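# Swing the hanging ball to topple the red pin

## Task

Use the hanging ball, swung on its cord, to knock the red pin over or push it off the raised deck, while every other pin stays upright on the deck. Until a pin is down, nothing may touch it except another pin, the ball or the cord. The ball and cord count only if the robot's last contact with them came while the ball was pulled well back from its rest point, on the side away from the pins. After the red pin is down, the ball or cord may hit standing pins as long as the robot is touching neither. The robot must never touch a pin. The stand, deck and base board form a single unfixed unit: from the moment the drawn-back ball is released until the red pin is down, neither the robot nor any bench object may touch that unit. Before the red pin is down, no pin may lean heavily, tip or fall because the unit was jolted or tilted, or while the robot is in contact with the ball or cord. The robot must also stay off the ball and cord while a pin is being struck or is leaning heavily, and for a short time after. Any breach fails the task, and the finished result must hold without the robot supporting anything.

## Robot and tools

ROBOT AND FRAME
Two arms, left_arm and right_arm, each with a parallel gripper. All reported poses share one world frame. The origin sits on the table surface midway between the arms, +x points out over the table, +z points up, and left_arm is on the +y side. The names left and right do not match image sides. Each gripper has its own axes: the fingers point along its +z and close along its y. The reported hand point lies between the pads when they are shut. Closed fingertips extend about 19 mm past it, and open ones about 6 mm. Closing also pushes the tips about 13 mm further out, so allow that gap above surfaces.

execute_actions(actions)
actions is a list of actions. Each action lasts 0.5 s and is a table of at most 15 rows, one row per 1/30 s control step. If there are fewer than 15 rows, the last row repeats. An empty list only returns state and images. Each row holds 16 numbers in [-1, 1], covering both arms even if only one moves: left dx, dy, dz, rx, ry, rz, gripper position, gripper speed, then the same eight for the right arm. The six pose numbers are an offset, not a pose. They are measured in that gripper's own axes from its measured pose when the action began, and every row is relative to that starting pose, not to the previous row. For the first action in a call, the start is the pose last reported. A value of 1.0 means 0.6 m of travel or 180 degrees of turn, and rx, ry, rz form a single rotation vector. Gripper position is absolute: +1 is fully open (85 mm), 0 is about 41 mm, the pads touch near -0.8, and -1 closes until something stops it. Gripper speed runs from about 20 mm/s at -1, through 85 at 0, to 150 at +1. Grip force is set by the arm, roughly 190 to 235 N per pad. Each step's command is clipped to within 70 mm and 16 degrees of the measured pose. After an action the arm travels no further than its last clipped pose, so large motions need several actions. To hold an arm still, send the offset back to its wanted pose in the first call of a reply, then zeros. To keep a gripper unchanged, repeat its last position and speed, because a 0 there is a real command.

move(target, speed, blocking)
target is one 16-number row laid out as above. Its pose values are offsets in gripper axes from the pose in the latest result that shows one. Each gripper follows a straight line, and all arms finish together. speed is the top path speed in m/s, from 0.002 to 0.5, default 0.25; the turning limit is twice that in rad/s. Paths last 0.5 to 10 s and do not steer around obstacles or the other arm. Grippers may lag, drift or overshoot speed, especially near full reach. Faster moves, and targets set further past a contact, hit and press harder. With blocking=false the result arrives after 0.5 s while motion continues. Until a result shows the move ended, you must use wait or stop before sending new actions or moves. The result adds a move: line giving the ending (done, off_target, moving, held, fault) and any limits. limits=paced means the sent pose was clipped. limits=held means a check blocked some steps, and the arm can then speed up sharply. Each gripper's distance from its target is also given.

wait(seconds): 0 to 10 s; arms keep their last command, and it returns early if a running move ends. stop(): brakes a running move, which needs some room, while the fingers keep going. zoom_image(camera, region): camera is cam_low, cam_left_wrist or cam_right_wrist; region is [x0, y0, x1, y1] in pixels, at most 504 by 504. finished_scene(scene): ends the current scene (pass its number) and cannot be undone; the robot first holds your last command.

RESULTS
The state line gives each arm's end_effector_position in metres and end_effector_quat_wxyz in the world frame. The printed position can be off, more so at long reach. Hand target lines show where the controller is heading. A pose unreachable line means the clearance check altered or blocked that arm's command. Action calls list positions at some steps, and HELD marks steps where an arm was held back. position_measured_pct is roughly 50 minus 50 times the finger position, so 0 is fully open. If it stops below about 90, something is held or in the way; around 90 means the pads met. Images come from cam_low (fixed, about x 1.31, y 0.36, z 0.41 m, looking back at the table), cam_left_wrist and cam_right_wrist, each 672x504. Calibration matrices are supplied, and scene cameras may differ slightly.

CAUTIONS
If contact torque reaches a joint's load limit (50.7 N m for the large joints, 31.9 for the forearm roll and wrist joints), that arm halts for 10 s. MOTOR HOT warns at 60 °C, and at 75 °C an OVER-TEMPERATURE FAULT lets the arm sag. Keep the arms from striking each other. Never push anything off the table. Avoid drops, slams and hard shoves. Draw the ball back well away from the pins before letting go, then keep clear of the loose stand unit.

Each tool is called after "Emit:" by a JSON object that holds its "fn" and its "kwargs", one argument or row to a line.

## Session

Emit:
{"fn": "execute_actions", "kwargs": {
  "actions": []
}}

Scene clock: 0.00 s.
left_arm: end_effector_position=(+0.1121, +0.5870, +0.1472) position_measured_pct=0.0 end_effector_quat_wxyz=(+0.239, +0.756, +0.524, +0.310) | right_arm: end_effector_position=(+0.0880, -0.1939, +0.1800) position_measured_pct=0.0 end_effector_quat_wxyz=(-0.061, +0.829, -0.486, -0.270)
Joint positions: left_arm=[-1.735  0.518 -0.688  2.408  0.728  1.25   2.784] | right_arm=[-0.251  0.077  0.14   2.473 -0.522  1.03   3.873]
Joint velocities: left_arm=[ 0.001  0.     0.    -0.001  0.001  0.     0.   ] | right_arm=[-0.     0.     0.001  0.001  0.     0.    -0.   ]
Hand target (left_arm): +0.112, +0.587, +0.147; +0.239, +0.756, +0.524, +0.310
Hand target (right_arm): +0.088, -0.194, +0.180; -0.061, +0.829, -0.486, -0.270
camera_calibration (this result's frames):
cam_left_wrist: T_world_to_cam=[[0.649458, -0.326729, 0.686624, 0.013615], [-0.258643, -0.944059, -0.204586, 0.670733], [0.715058, -0.0447208, -0.697633, 0.199043], [0, 0, 0, 1]] pos_world=[0.0223108, 0.646561, 0.266733]
cam_right_wrist: T_world_to_cam=[[-0.863638, -0.479808, 0.154638, -0.0353705], [-0.351332, 0.792864, 0.497928, 0.154251], [-0.361517, 0.3757, -0.85332, 0.407389], [0, 0, 0, 1]] pos_world=[0.170924, -0.292327, 0.276297]

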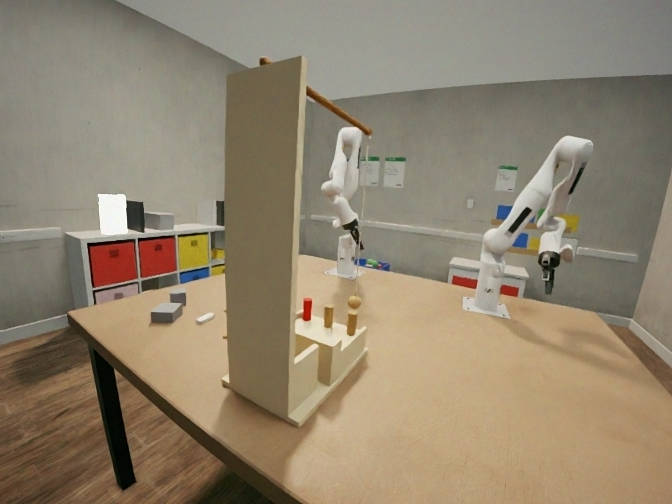

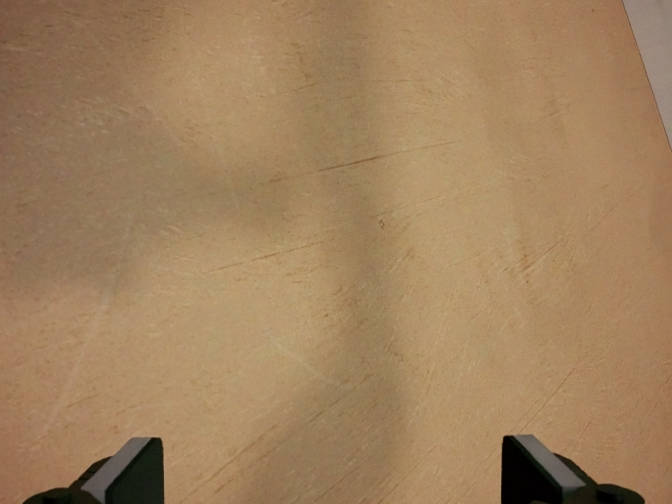

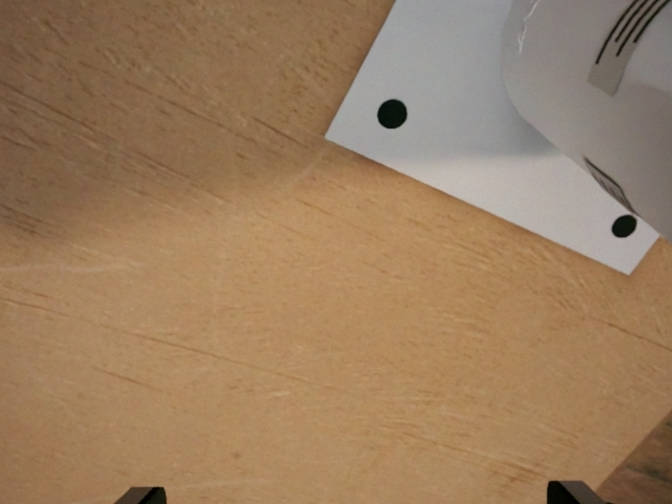

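Emit:
{"fn": "zoom_image", "kwargs": {
  "camera": "cam_low",
  "region": [285, 280, 385, 355]
}}

Emit:
{"fn": "zoom_image", "kwargs": {
  "camera": "cam_low",
  "region": [210, 325, 380, 435]
}}

Emit:
{"fn": "zoom_image", "kwargs": {
  "camera": "cam_low",
  "region": [330, 100, 410, 160]
}}

Region (285, 280, 385, 355) of cam_low's 672x504 image, scaled by 5.040, with more detail than that image has; it fills the top 378 rows of this view, and the rest is white.

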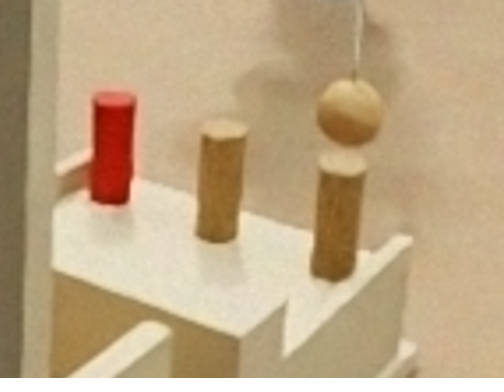

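Region (210, 325, 380, 435) of cam_low's 672x504 image, scaled by 2.965, with more detail than that image has; it fills the top 326 rows of this view, and the rest is white.

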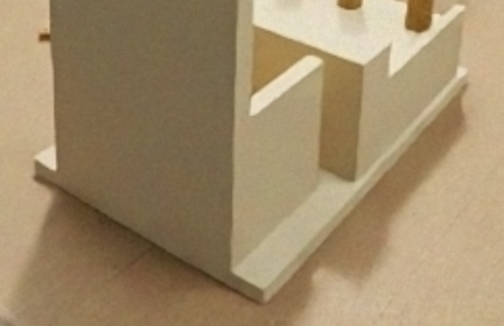

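Region (330, 100, 410, 160) of cam_low's 672x504 image, scaled by 6.300, with more detail than that image has; it fills the top 378 rows of this view, and the rest is white.

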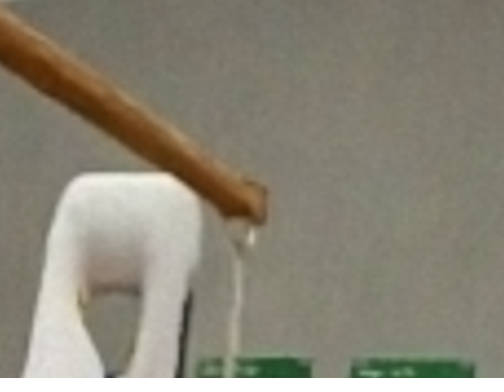

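Emit:
{"fn": "move", "kwargs": {
  "target": [0, 0, 0, 0, 0, 0, 1, 0, -0.0068, -0.7473, 0.0204, 0.1518, 0.6073, -0.1909, 1, 0],
  "speed": 0.4
}}

Scene clock: 20.10 s.
left_arm: end_effector_position=(+0.1121, +0.5870, +0.1472) position_measured_pct=0.0 end_effector_quat_wxyz=(+0.239, +0.756, +0.524, +0.310) | right_arm: end_effector_position=(+0.4562, +0.0499, +0.1003) position_measured_pct=0.0 end_effector_quat_wxyz=(+0.118, +0.753, -0.146, +0.630)
Joint positions: left_arm=[-1.735  0.518 -0.688  2.408  0.728  1.25   2.784] | right_arm=[-1.389  1.201  0.258  1.582  1.274  1.239  1.99 ]
Joint velocities: left_arm=[-0.     0.    -0.     0.    -0.001 -0.    -0.   ] | right_arm=[ 0.001  0.01   0.    -0.004 -0.     0.003  0.001]
Hand target (left_arm): +0.112, +0.587, +0.147; +0.239, +0.756, +0.524, +0.310
Hand target (right_arm): +0.456, +0.050, +0.100; +0.119, +0.753, -0.146, +0.630
Off the commanded pose (left_arm): 0.000 m, 0 deg.
Off the commanded pose (right_arm): 0.003 m, 1 deg.
move: done
camera_calibration (this result's frames):
cam_left_wrist: T_world_to_cam=[[0.649458, -0.326729, 0.686623, 0.0136158], [-0.258643, -0.944059, -0.204586, 0.670733], [0.715058, -0.0447205, -0.697634, 0.199043], [0, 0, 0, 1]] pos_world=[0.0223104, 0.646562, 0.266733]
cam_right_wrist: T_world_to_cam=[[-0.346695, -0.936728, -0.0483994, 0.219301], [-0.146245, 0.104952, -0.983665, 0.219408], [0.926507, -0.333954, -0.173378, -0.23953], [0, 0, 0, 1]] pos_world=[0.330044, 0.102406, 0.184909]

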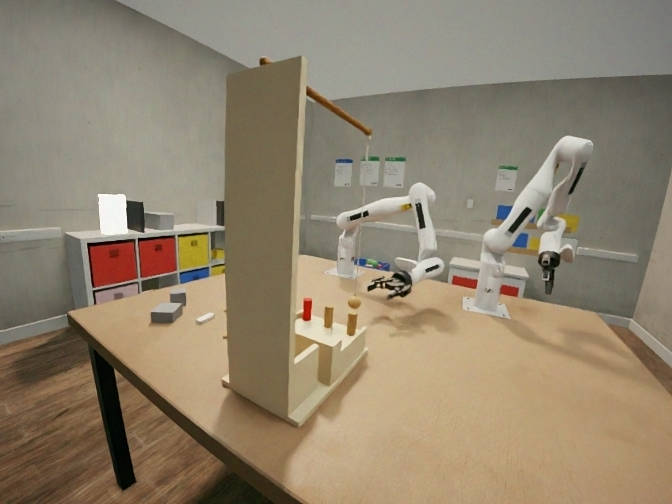

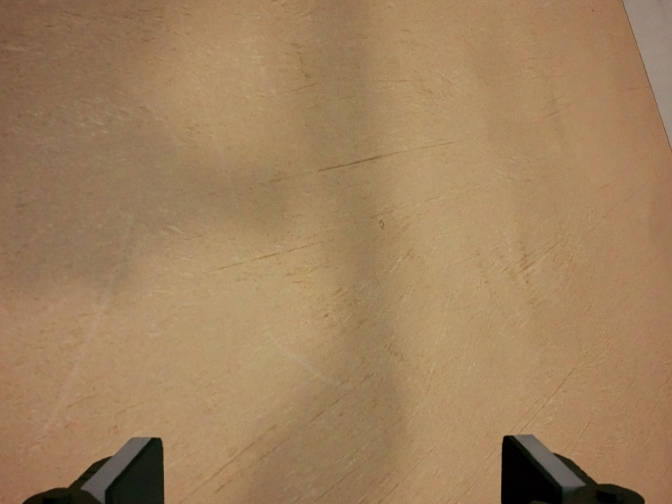

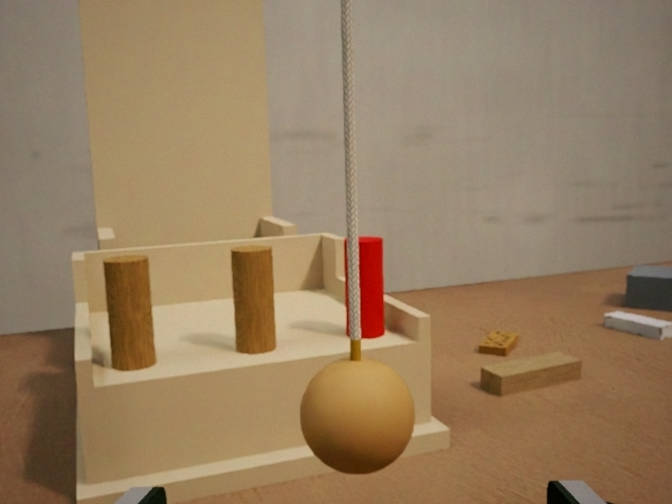

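Emit:
{"fn": "execute_actions", "kwargs": {
  "actions": []
}}

Emit:
{"fn": "zoom_image", "kwargs": {
  "camera": "cam_right_wrist",
  "region": [220, 210, 500, 490]
}}

Scene clock: 20.33 s.
left_arm: end_effector_position=(+0.1121, +0.5870, +0.1472) position_measured_pct=0.0 end_effector_quat_wxyz=(+0.239, +0.756, +0.524, +0.310) | right_arm: end_effector_position=(+0.4563, +0.0498, +0.1000) position_measured_pct=0.0 end_effector_quat_wxyz=(+0.118, +0.753, -0.146, +0.630)
Joint positions: left_arm=[-1.735  0.518 -0.688  2.408  0.728  1.25   2.784] | right_arm=[-1.389  1.202  0.258  1.581  1.274  1.239  1.99 ]
Joint velocities: left_arm=[-0.001 -0.    -0.     0.     0.     0.     0.001] | right_arm=[ 0.     0.001 -0.001 -0.001 -0.     0.     0.001]
Hand target (left_arm): +0.112, +0.587, +0.147; +0.239, +0.756, +0.524, +0.310
Hand target (right_arm): +0.456, +0.050, +0.100; +0.119, +0.753, -0.146, +0.630
Off the commanded pose (left_arm): 0.000 m, 0 deg.
Off the commanded pose (right_arm): 0.003 m, 0 deg.
camera_calibration (this result's frames):
cam_left_wrist: T_world_to_cam=[[0.649459, -0.326729, 0.686624, 0.0136156], [-0.258643, -0.94406, -0.204586, 0.670733], [0.715058, -0.0447203, -0.697634, 0.199043], [0, 0, 0, 1]] pos_world=[0.0223104, 0.646562, 0.266733]
cam_right_wrist: T_world_to_cam=[[-0.346754, -0.936742, -0.0477043, 0.219172], [-0.146141, 0.104196, -0.983761, 0.21912], [0.926501, -0.334151, -0.173027, -0.239668], [0, 0, 0, 1]] pos_world=[0.330074, 0.102391, 0.184549]

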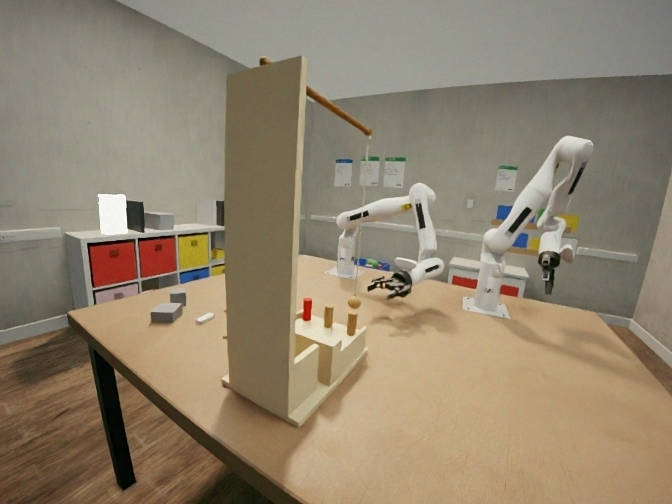

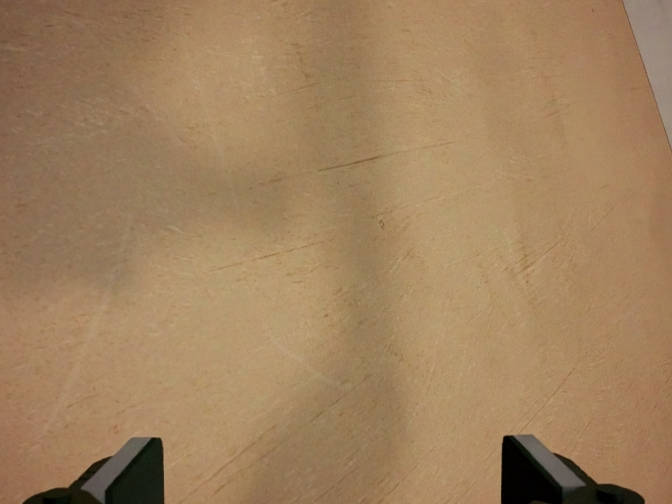

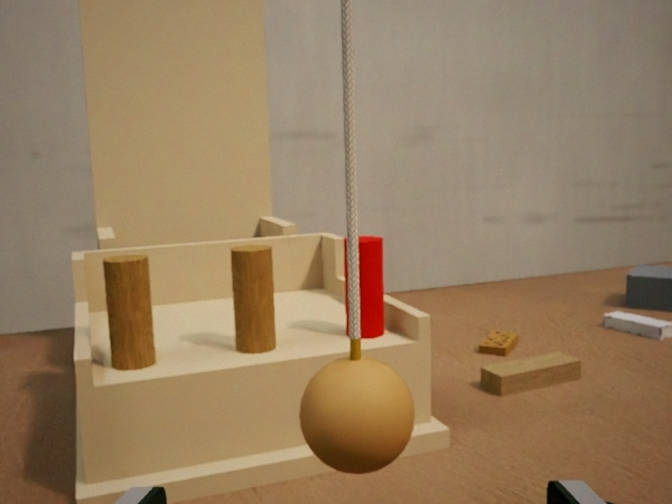

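Region (220, 210, 500, 490) of cam_right_wrist's 672x504 image, scaled by 1.800.

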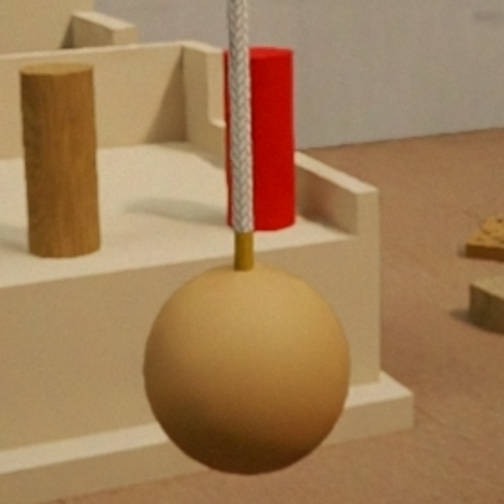

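Emit:
{"fn": "move", "kwargs": {
  "target": [0, 0, 0, 0, 0, 0, 1, 0, 0.0067, 0.0008, 0.1833, -0.0197, 0.0001, -0.0003, 1, 0],
  "speed": 0.22
}}

Scene clock: 26.37 s.
left_arm: end_effector_position=(+0.1121, +0.5870, +0.1472) position_measured_pct=0.0 end_effector_quat_wxyz=(+0.239, +0.756, +0.524, +0.310) | right_arm: end_effector_position=(+0.5572, +0.0093, +0.0848) position_measured_pct=0.0 end_effector_quat_wxyz=(+0.142, +0.749, -0.165, +0.626)
Joint positions: left_arm=[-1.735  0.518 -0.688  2.408  0.728  1.25   2.784] | right_arm=[-1.206  1.271  0.319  1.462  1.34   1.143  2.052]
Joint velocities: left_arm=[ 0.001 -0.    -0.001  0.    -0.001 -0.001 -0.001] | right_arm=[ 0.004  0.002  0.    -0.003 -0.001 -0.001  0.001]
Hand target (left_arm): +0.112, +0.587, +0.147; +0.239, +0.756, +0.524, +0.310
Hand target (right_arm): +0.557, +0.009, +0.085; +0.142, +0.749, -0.165, +0.626
Off the commanded pose (left_arm): 0.000 m, 0 deg.
Off the commanded pose (right_arm): 0.000 m, 0 deg.
move: done
camera_calibration (this result's frames):
cam_left_wrist: T_world_to_cam=[[0.649459, -0.326729, 0.686623, 0.0136165], [-0.258643, -0.944059, -0.204586, 0.670733], [0.715057, -0.0447201, -0.697634, 0.199043], [0, 0, 0, 1]] pos_world=[0.02231, 0.646562, 0.266733]
cam_right_wrist: T_world_to_cam=[[-0.402652, -0.914654, -0.0357694, 0.245368], [-0.143783, 0.101792, -0.98436, 0.221912], [0.90399, -0.391212, -0.172499, -0.33633], [0, 0, 0, 1]] pos_world=[0.434744, 0.0702623, 0.169202]

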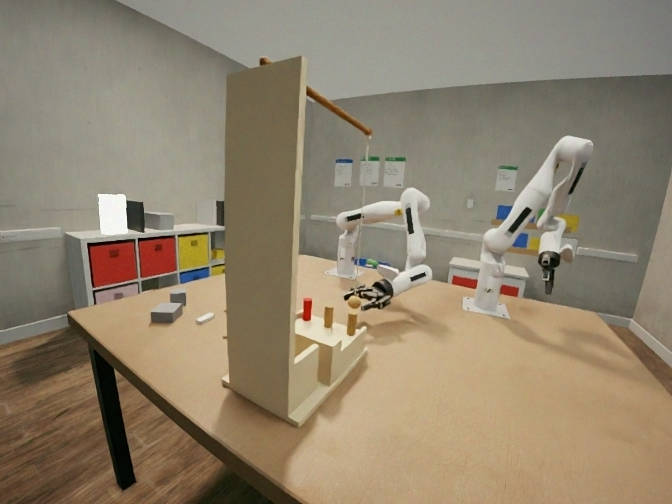

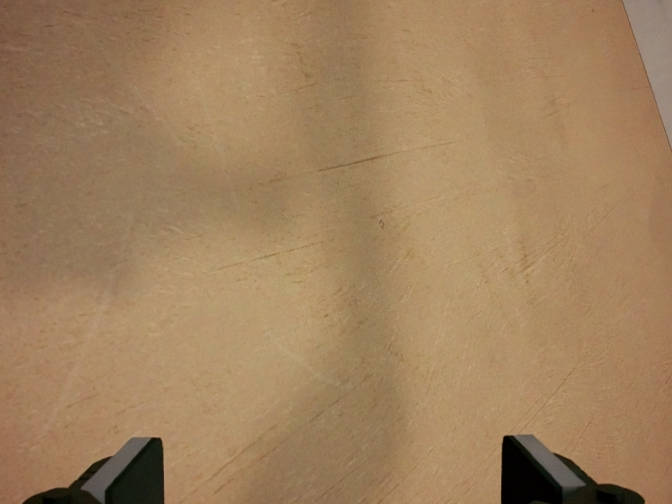

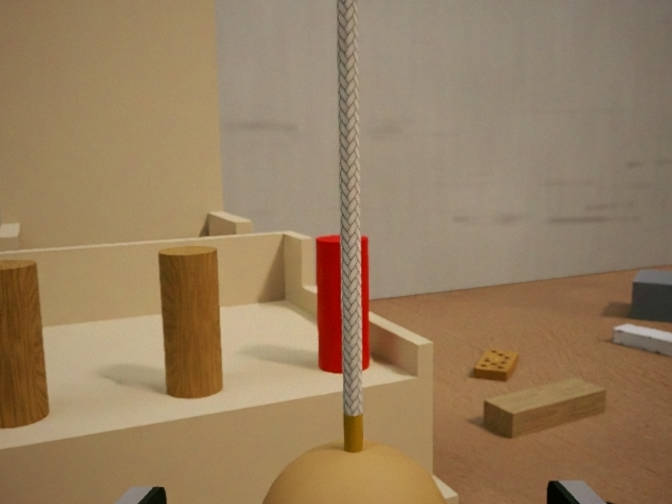

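Emit:
{"fn": "execute_actions", "kwargs": {
  "actions": [
    [[0, 0, 0, 0, 0, 0, 1, 0, 0, -0.00125, 0, 0, 0, 0, -0.05, 0.4]]
  ]
}}

Emit:
{"fn": "wait", "kwargs": {
  "seconds": 0.3
}}

Scene clock: 28.20 s.
left_arm: end_effector_position=(+0.1121, +0.5870, +0.1472) position_measured_pct=0.0 end_effector_quat_wxyz=(+0.239, +0.756, +0.524, +0.310) | right_arm: end_effector_position=(+0.5575, +0.0099, +0.0849) position_measured_pct=47.6 end_effector_quat_wxyz=(+0.142, +0.749, -0.165, +0.626)
Joint positions: left_arm=[-1.735  0.518 -0.688  2.408  0.728  1.25   2.784] | right_arm=[-1.205  1.272  0.319  1.459  1.339  1.144  2.055]
Joint velocities: left_arm=[ 0.    -0.    -0.001 -0.001  0.    -0.001  0.001] | right_arm=[-0.    -0.001  0.002  0.     0.001  0.001 -0.   ]
Hand target (left_arm): +0.112, +0.587, +0.147; +0.239, +0.756, +0.524, +0.310
Hand target (right_arm): +0.558, +0.010, +0.085; +0.142, +0.749, -0.165, +0.626
Off the commanded pose (left_arm): 0.000 m, 0 deg.
Off the commanded pose (right_arm): 0.000 m, 0 deg.
Step readings (end_effector_position):
0: left_arm (+0.1121, +0.5870, +0.1472) | right_arm (+0.5573, +0.0090, +0.0847)
1: left_arm (+0.1121, +0.5870, +0.1472) | right_arm (+0.5574, +0.0091, +0.0847)
2: left_arm (+0.1121, +0.5870, +0.1472) | right_arm (+0.5574, +0.0093, +0.0847)
4: left_arm (+0.1121, +0.5870, +0.1472) | right_arm (+0.5574, +0.0097, +0.0848)
8: left_arm (+0.1121, +0.5870, +0.1472) | right_arm (+0.5575, +0.0099, +0.0848)
15: end_effector_position above
camera_calibration (this result's frames):
cam_left_wrist: T_world_to_cam=[[0.64946, -0.326729, 0.686622, 0.013617], [-0.258643, -0.944059, -0.204586, 0.670733], [0.715056, -0.0447198, -0.697635, 0.199043], [0, 0, 0, 1]] pos_world=[0.0223097, 0.646562, 0.266732]
cam_right_wrist: T_world_to_cam=[[-0.40266, -0.91465, -0.035778, 0.246121], [-0.143694, 0.101764, -0.984376, 0.221877], [0.904001, -0.391228, -0.172406, -0.336379], [0, 0, 0, 1]] pos_world=[0.435072, 0.0709344, 0.169222]

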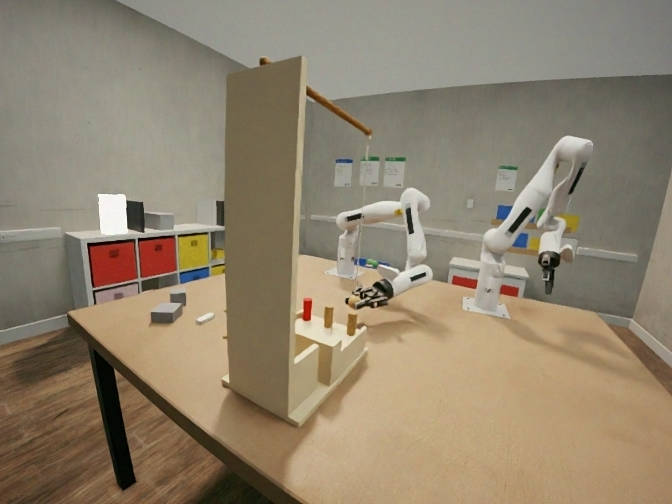

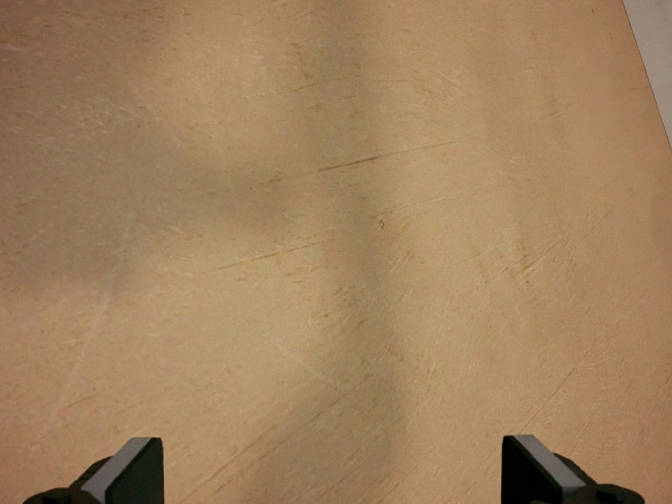

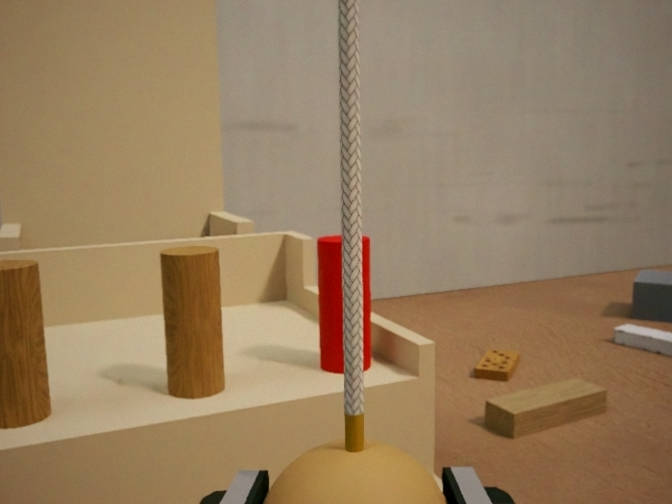

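Scene clock: 28.50 s.
left_arm: end_effector_position=(+0.1121, +0.5870, +0.1472) position_measured_pct=0.0 end_effector_quat_wxyz=(+0.239, +0.756, +0.524, +0.310) | right_arm: end_effector_position=(+0.5575, +0.0099, +0.0849) position_measured_pct=49.6 end_effector_quat_wxyz=(+0.142, +0.749, -0.165, +0.626)
Joint positions: left_arm=[-1.735  0.518 -0.688  2.408  0.728  1.25   2.784] | right_arm=[-1.205  1.272  0.319  1.459  1.339  1.144  2.055]
Joint velocities: left_arm=[ 0.001 -0.     0.     0.    -0.     0.001  0.001] | right_arm=[-0.     0.    -0.001  0.     0.    -0.    -0.   ]
Hand target (left_arm): +0.112, +0.587, +0.147; +0.239, +0.756, +0.524, +0.310
Hand target (right_arm): +0.558, +0.010, +0.085; +0.142, +0.749, -0.165, +0.626
Off the commanded pose (left_arm): 0.000 m, 0 deg.
Off the commanded pose (right_arm): 0.000 m, 0 deg.
wait: 0.30 s; at rest by 0.20 s
camera_calibration (this result's frames):
cam_left_wrist: T_world_to_cam=[[0.64946, -0.326729, 0.686622, 0.0136173], [-0.258643, -0.944059, -0.204586, 0.670733], [0.715056, -0.0447198, -0.697635, 0.199043], [0, 0, 0, 1]] pos_world=[0.0223097, 0.646562, 0.266733]
cam_right_wrist: T_world_to_cam=[[-0.402654, -0.914651, -0.0358238, 0.246137], [-0.143687, 0.101809, -0.984372, 0.221885], [0.904004, -0.391214, -0.172417, -0.336374], [0, 0, 0, 1]] pos_world=[0.435073, 0.0709451, 0.169239]

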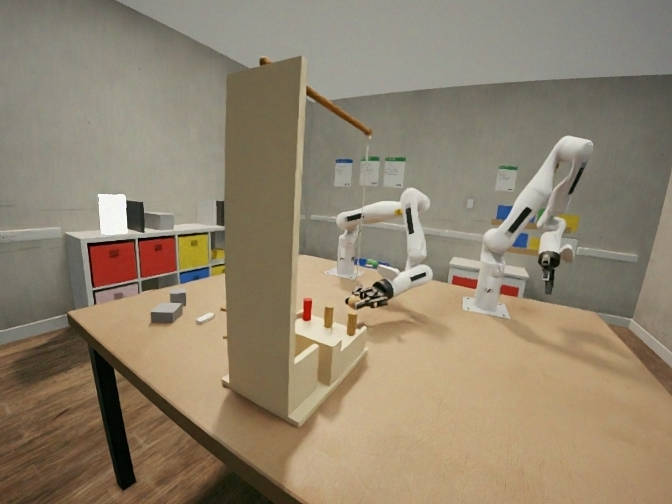

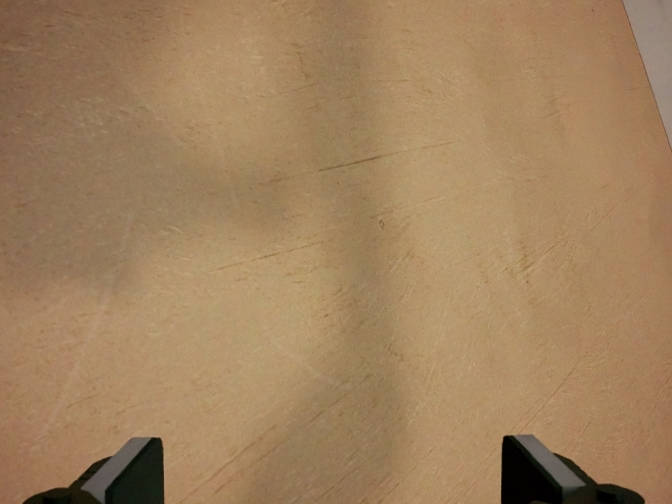

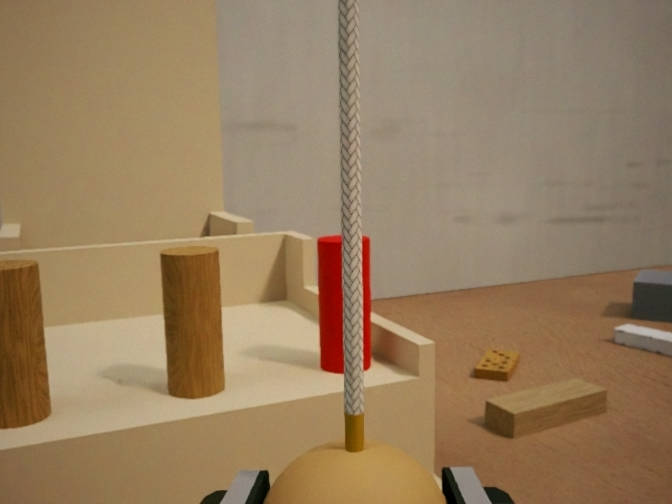

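Emit:
{"fn": "move", "kwargs": {
  "target": [0, 0, 0, 0, 0, 0, 1, 0, 0.0153, 0, -0.3519, 0, -0.1333, 0, -0.05, 0.4],
  "speed": 0.25
}}

Scene clock: 31.53 s.
left_arm: end_effector_position=(+0.1121, +0.5870, +0.1472) position_measured_pct=0.0 end_effector_quat_wxyz=(+0.239, +0.756, +0.524, +0.310) | right_arm: end_effector_position=(+0.3712, +0.0981, +0.1306) position_measured_pct=49.6 end_effector_quat_wxyz=(+0.105, +0.862, -0.191, +0.457)
Joint positions: left_arm=[-1.735  0.518 -0.688  2.408  0.728  1.25   2.784] | right_arm=[-1.351  0.919  0.065  1.502  0.965  1.236  2.34 ]
Joint velocities: left_arm=[-0.    -0.    -0.001  0.     0.001 -0.    -0.001] | right_arm=[ 0.001 -0.004 -0.002 -0.002 -0.003  0.002  0.002]
Hand target (left_arm): +0.112, +0.587, +0.147; +0.239, +0.756, +0.524, +0.310
Hand target (right_arm): +0.371, +0.098, +0.131; +0.105, +0.862, -0.192, +0.457
Off the commanded pose (left_arm): 0.000 m, 0 deg.
Off the commanded pose (right_arm): 0.001 m, 0 deg.
move: done
camera_calibration (this result's frames):
cam_left_wrist: T_world_to_cam=[[0.64946, -0.32673, 0.686621, 0.0136183], [-0.258644, -0.944059, -0.204586, 0.670734], [0.715056, -0.0447195, -0.697636, 0.199044], [0, 0, 0, 1]] pos_world=[0.0223093, 0.646563, 0.266732]
cam_right_wrist: T_world_to_cam=[[-0.42134, -0.905924, -0.0421279, 0.260265], [-0.491277, 0.267044, -0.829056, 0.323746], [0.762312, -0.328618, -0.557576, -0.0288232], [0, 0, 0, 1]] pos_world=[0.290682, 0.139854, 0.263297]

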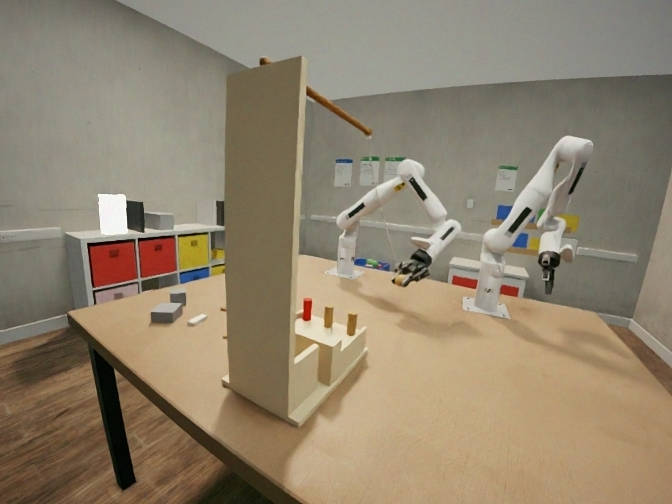

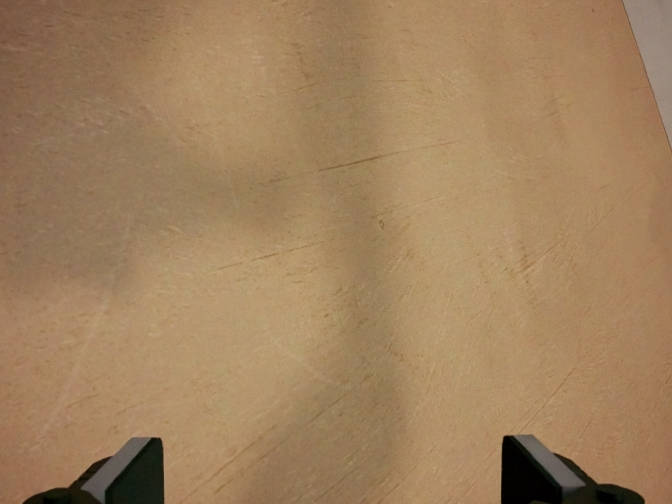

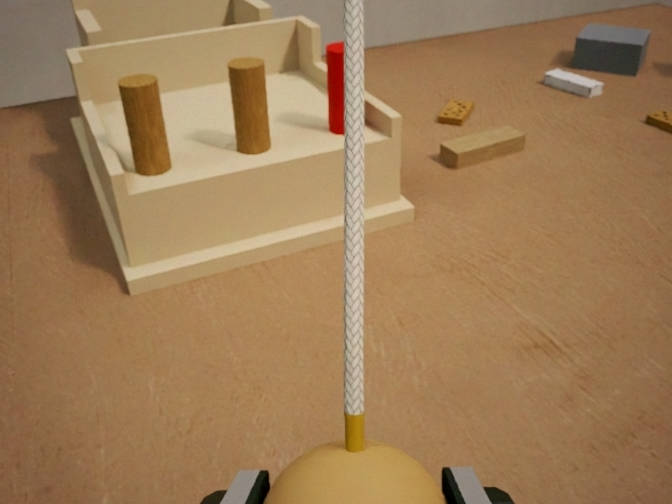

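Emit:
{"fn": "wait", "kwargs": {
  "seconds": 1.0
}}

Emit:
{"fn": "zoom_image", "kwargs": {
  "camera": "cam_right_wrist",
  "region": [220, 0, 460, 240]
}}

Emit:
{"fn": "zoom_image", "kwargs": {
  "camera": "cam_low",
  "region": [320, 110, 480, 310]
}}

Scene clock: 33.07 s.
left_arm: end_effector_position=(+0.1121, +0.5870, +0.1472) position_measured_pct=0.0 end_effector_quat_wxyz=(+0.239, +0.756, +0.524, +0.310) | right_arm: end_effector_position=(+0.3712, +0.0981, +0.1308) position_measured_pct=49.6 end_effector_quat_wxyz=(+0.105, +0.862, -0.191, +0.457)
Joint positions: left_arm=[-1.735  0.518 -0.688  2.408  0.728  1.25   2.784] | right_arm=[-1.351  0.919  0.065  1.502  0.965  1.236  2.341]
Joint velocities: left_arm=[-0.     0.     0.     0.001  0.001 -0.    -0.001] | right_arm=[-0.     0.     0.001  0.001  0.    -0.     0.   ]
Hand target (left_arm): +0.112, +0.587, +0.147; +0.239, +0.756, +0.524, +0.310
Hand target (right_arm): +0.371, +0.098, +0.131; +0.105, +0.862, -0.192, +0.457
Off the commanded pose (left_arm): 0.000 m, 0 deg.
Off the commanded pose (right_arm): 0.001 m, 0 deg.
wait: 1.00 s; at rest from the start
camera_calibration (this result's frames):
cam_left_wrist: T_world_to_cam=[[0.64946, -0.32673, 0.686621, 0.0136179], [-0.258644, -0.944059, -0.204586, 0.670733], [0.715056, -0.0447196, -0.697636, 0.199044], [0, 0, 0, 1]] pos_world=[0.0223094, 0.646563, 0.266732]
cam_right_wrist: T_world_to_cam=[[-0.421468, -0.905851, -0.0424102, 0.260384], [-0.491341, 0.267415, -0.828899, 0.323814], [0.7622, -0.328517, -0.557789, -0.0285979], [0, 0, 0, 1]] pos_world=[0.290644, 0.139881, 0.2635]

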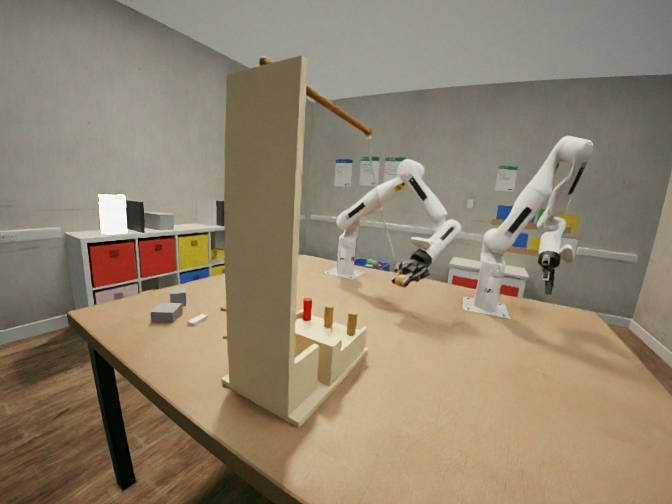

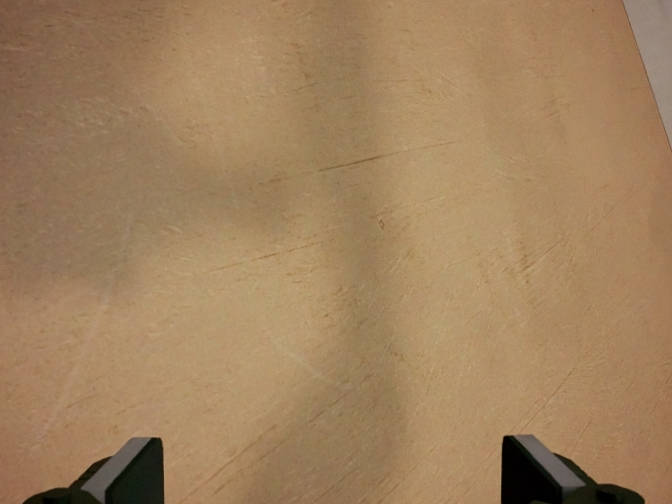

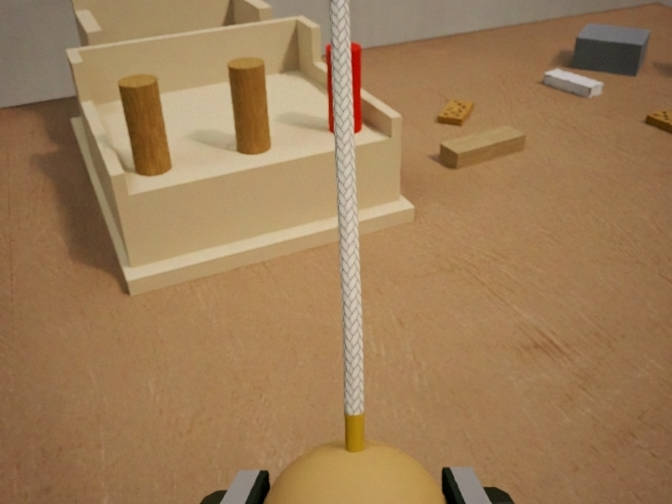

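Region (220, 0, 460, 240) of cam_right_wrist's 672x504 image, scaled by 2.100.

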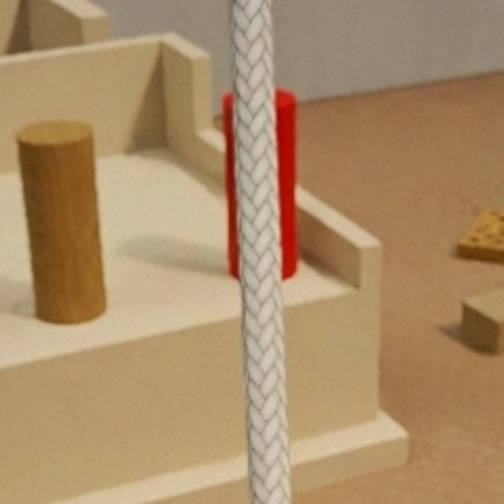

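Region (320, 110, 480, 310) of cam_low's 672x504 image, scaled by 2.520, with more detail than that image has; it fills the left 403 columns of this view, and the rest is white.

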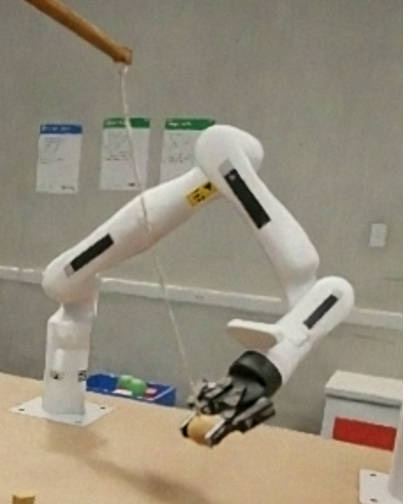

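Emit:
{"fn": "wait", "kwargs": {
  "seconds": 3.0
}}

Scene clock: 36.40 s.
left_arm: end_effector_position=(+0.1121, +0.5870, +0.1472) position_measured_pct=0.0 end_effector_quat_wxyz=(+0.239, +0.756, +0.524, +0.310) | right_arm: end_effector_position=(+0.3712, +0.0981, +0.1308) position_measured_pct=49.6 end_effector_quat_wxyz=(+0.105, +0.862, -0.191, +0.457)
Joint positions: left_arm=[-1.735  0.518 -0.688  2.408  0.728  1.25   2.784] | right_arm=[-1.351  0.919  0.065  1.502  0.965  1.236  2.341]
Joint velocities: left_arm=[ 0.     0.     0.001  0.     0.    -0.001 -0.001] | right_arm=[ 0.001 -0.    -0.    -0.     0.     0.     0.   ]
Hand target (left_arm): +0.112, +0.587, +0.147; +0.239, +0.756, +0.524, +0.310
Hand target (right_arm): +0.371, +0.098, +0.131; +0.105, +0.862, -0.192, +0.457
Off the commanded pose (left_arm): 0.000 m, 0 deg.
Off the commanded pose (right_arm): 0.001 m, 0 deg.
wait: 3.00 s; at rest from the start
camera_calibration (this result's frames):
cam_left_wrist: T_world_to_cam=[[0.64946, -0.326729, 0.686622, 0.0136178], [-0.258643, -0.944059, -0.204586, 0.670734], [0.715056, -0.0447194, -0.697636, 0.199043], [0, 0, 0, 1]] pos_world=[0.0223093, 0.646563, 0.266732]
cam_right_wrist: T_world_to_cam=[[-0.421467, -0.905852, -0.0424097, 0.260383], [-0.491344, 0.267415, -0.828897, 0.323813], [0.762199, -0.328515, -0.557791, -0.028597], [0, 0, 0, 1]] pos_world=[0.290643, 0.139882, 0.263499]

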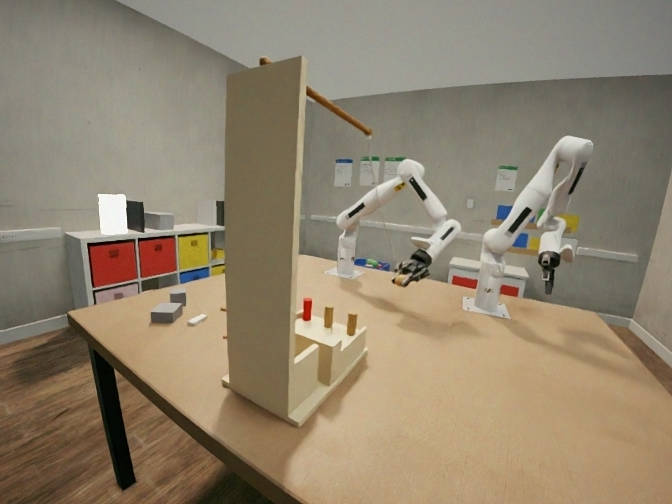

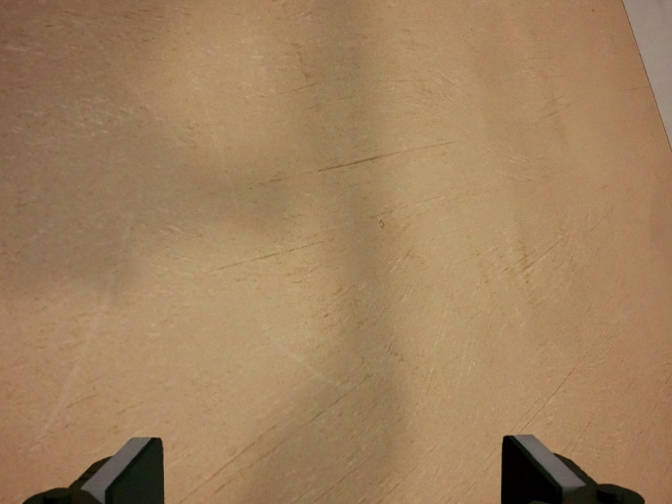

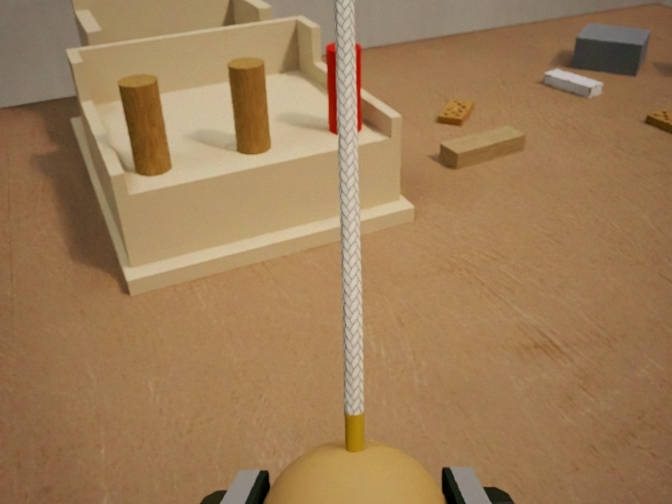

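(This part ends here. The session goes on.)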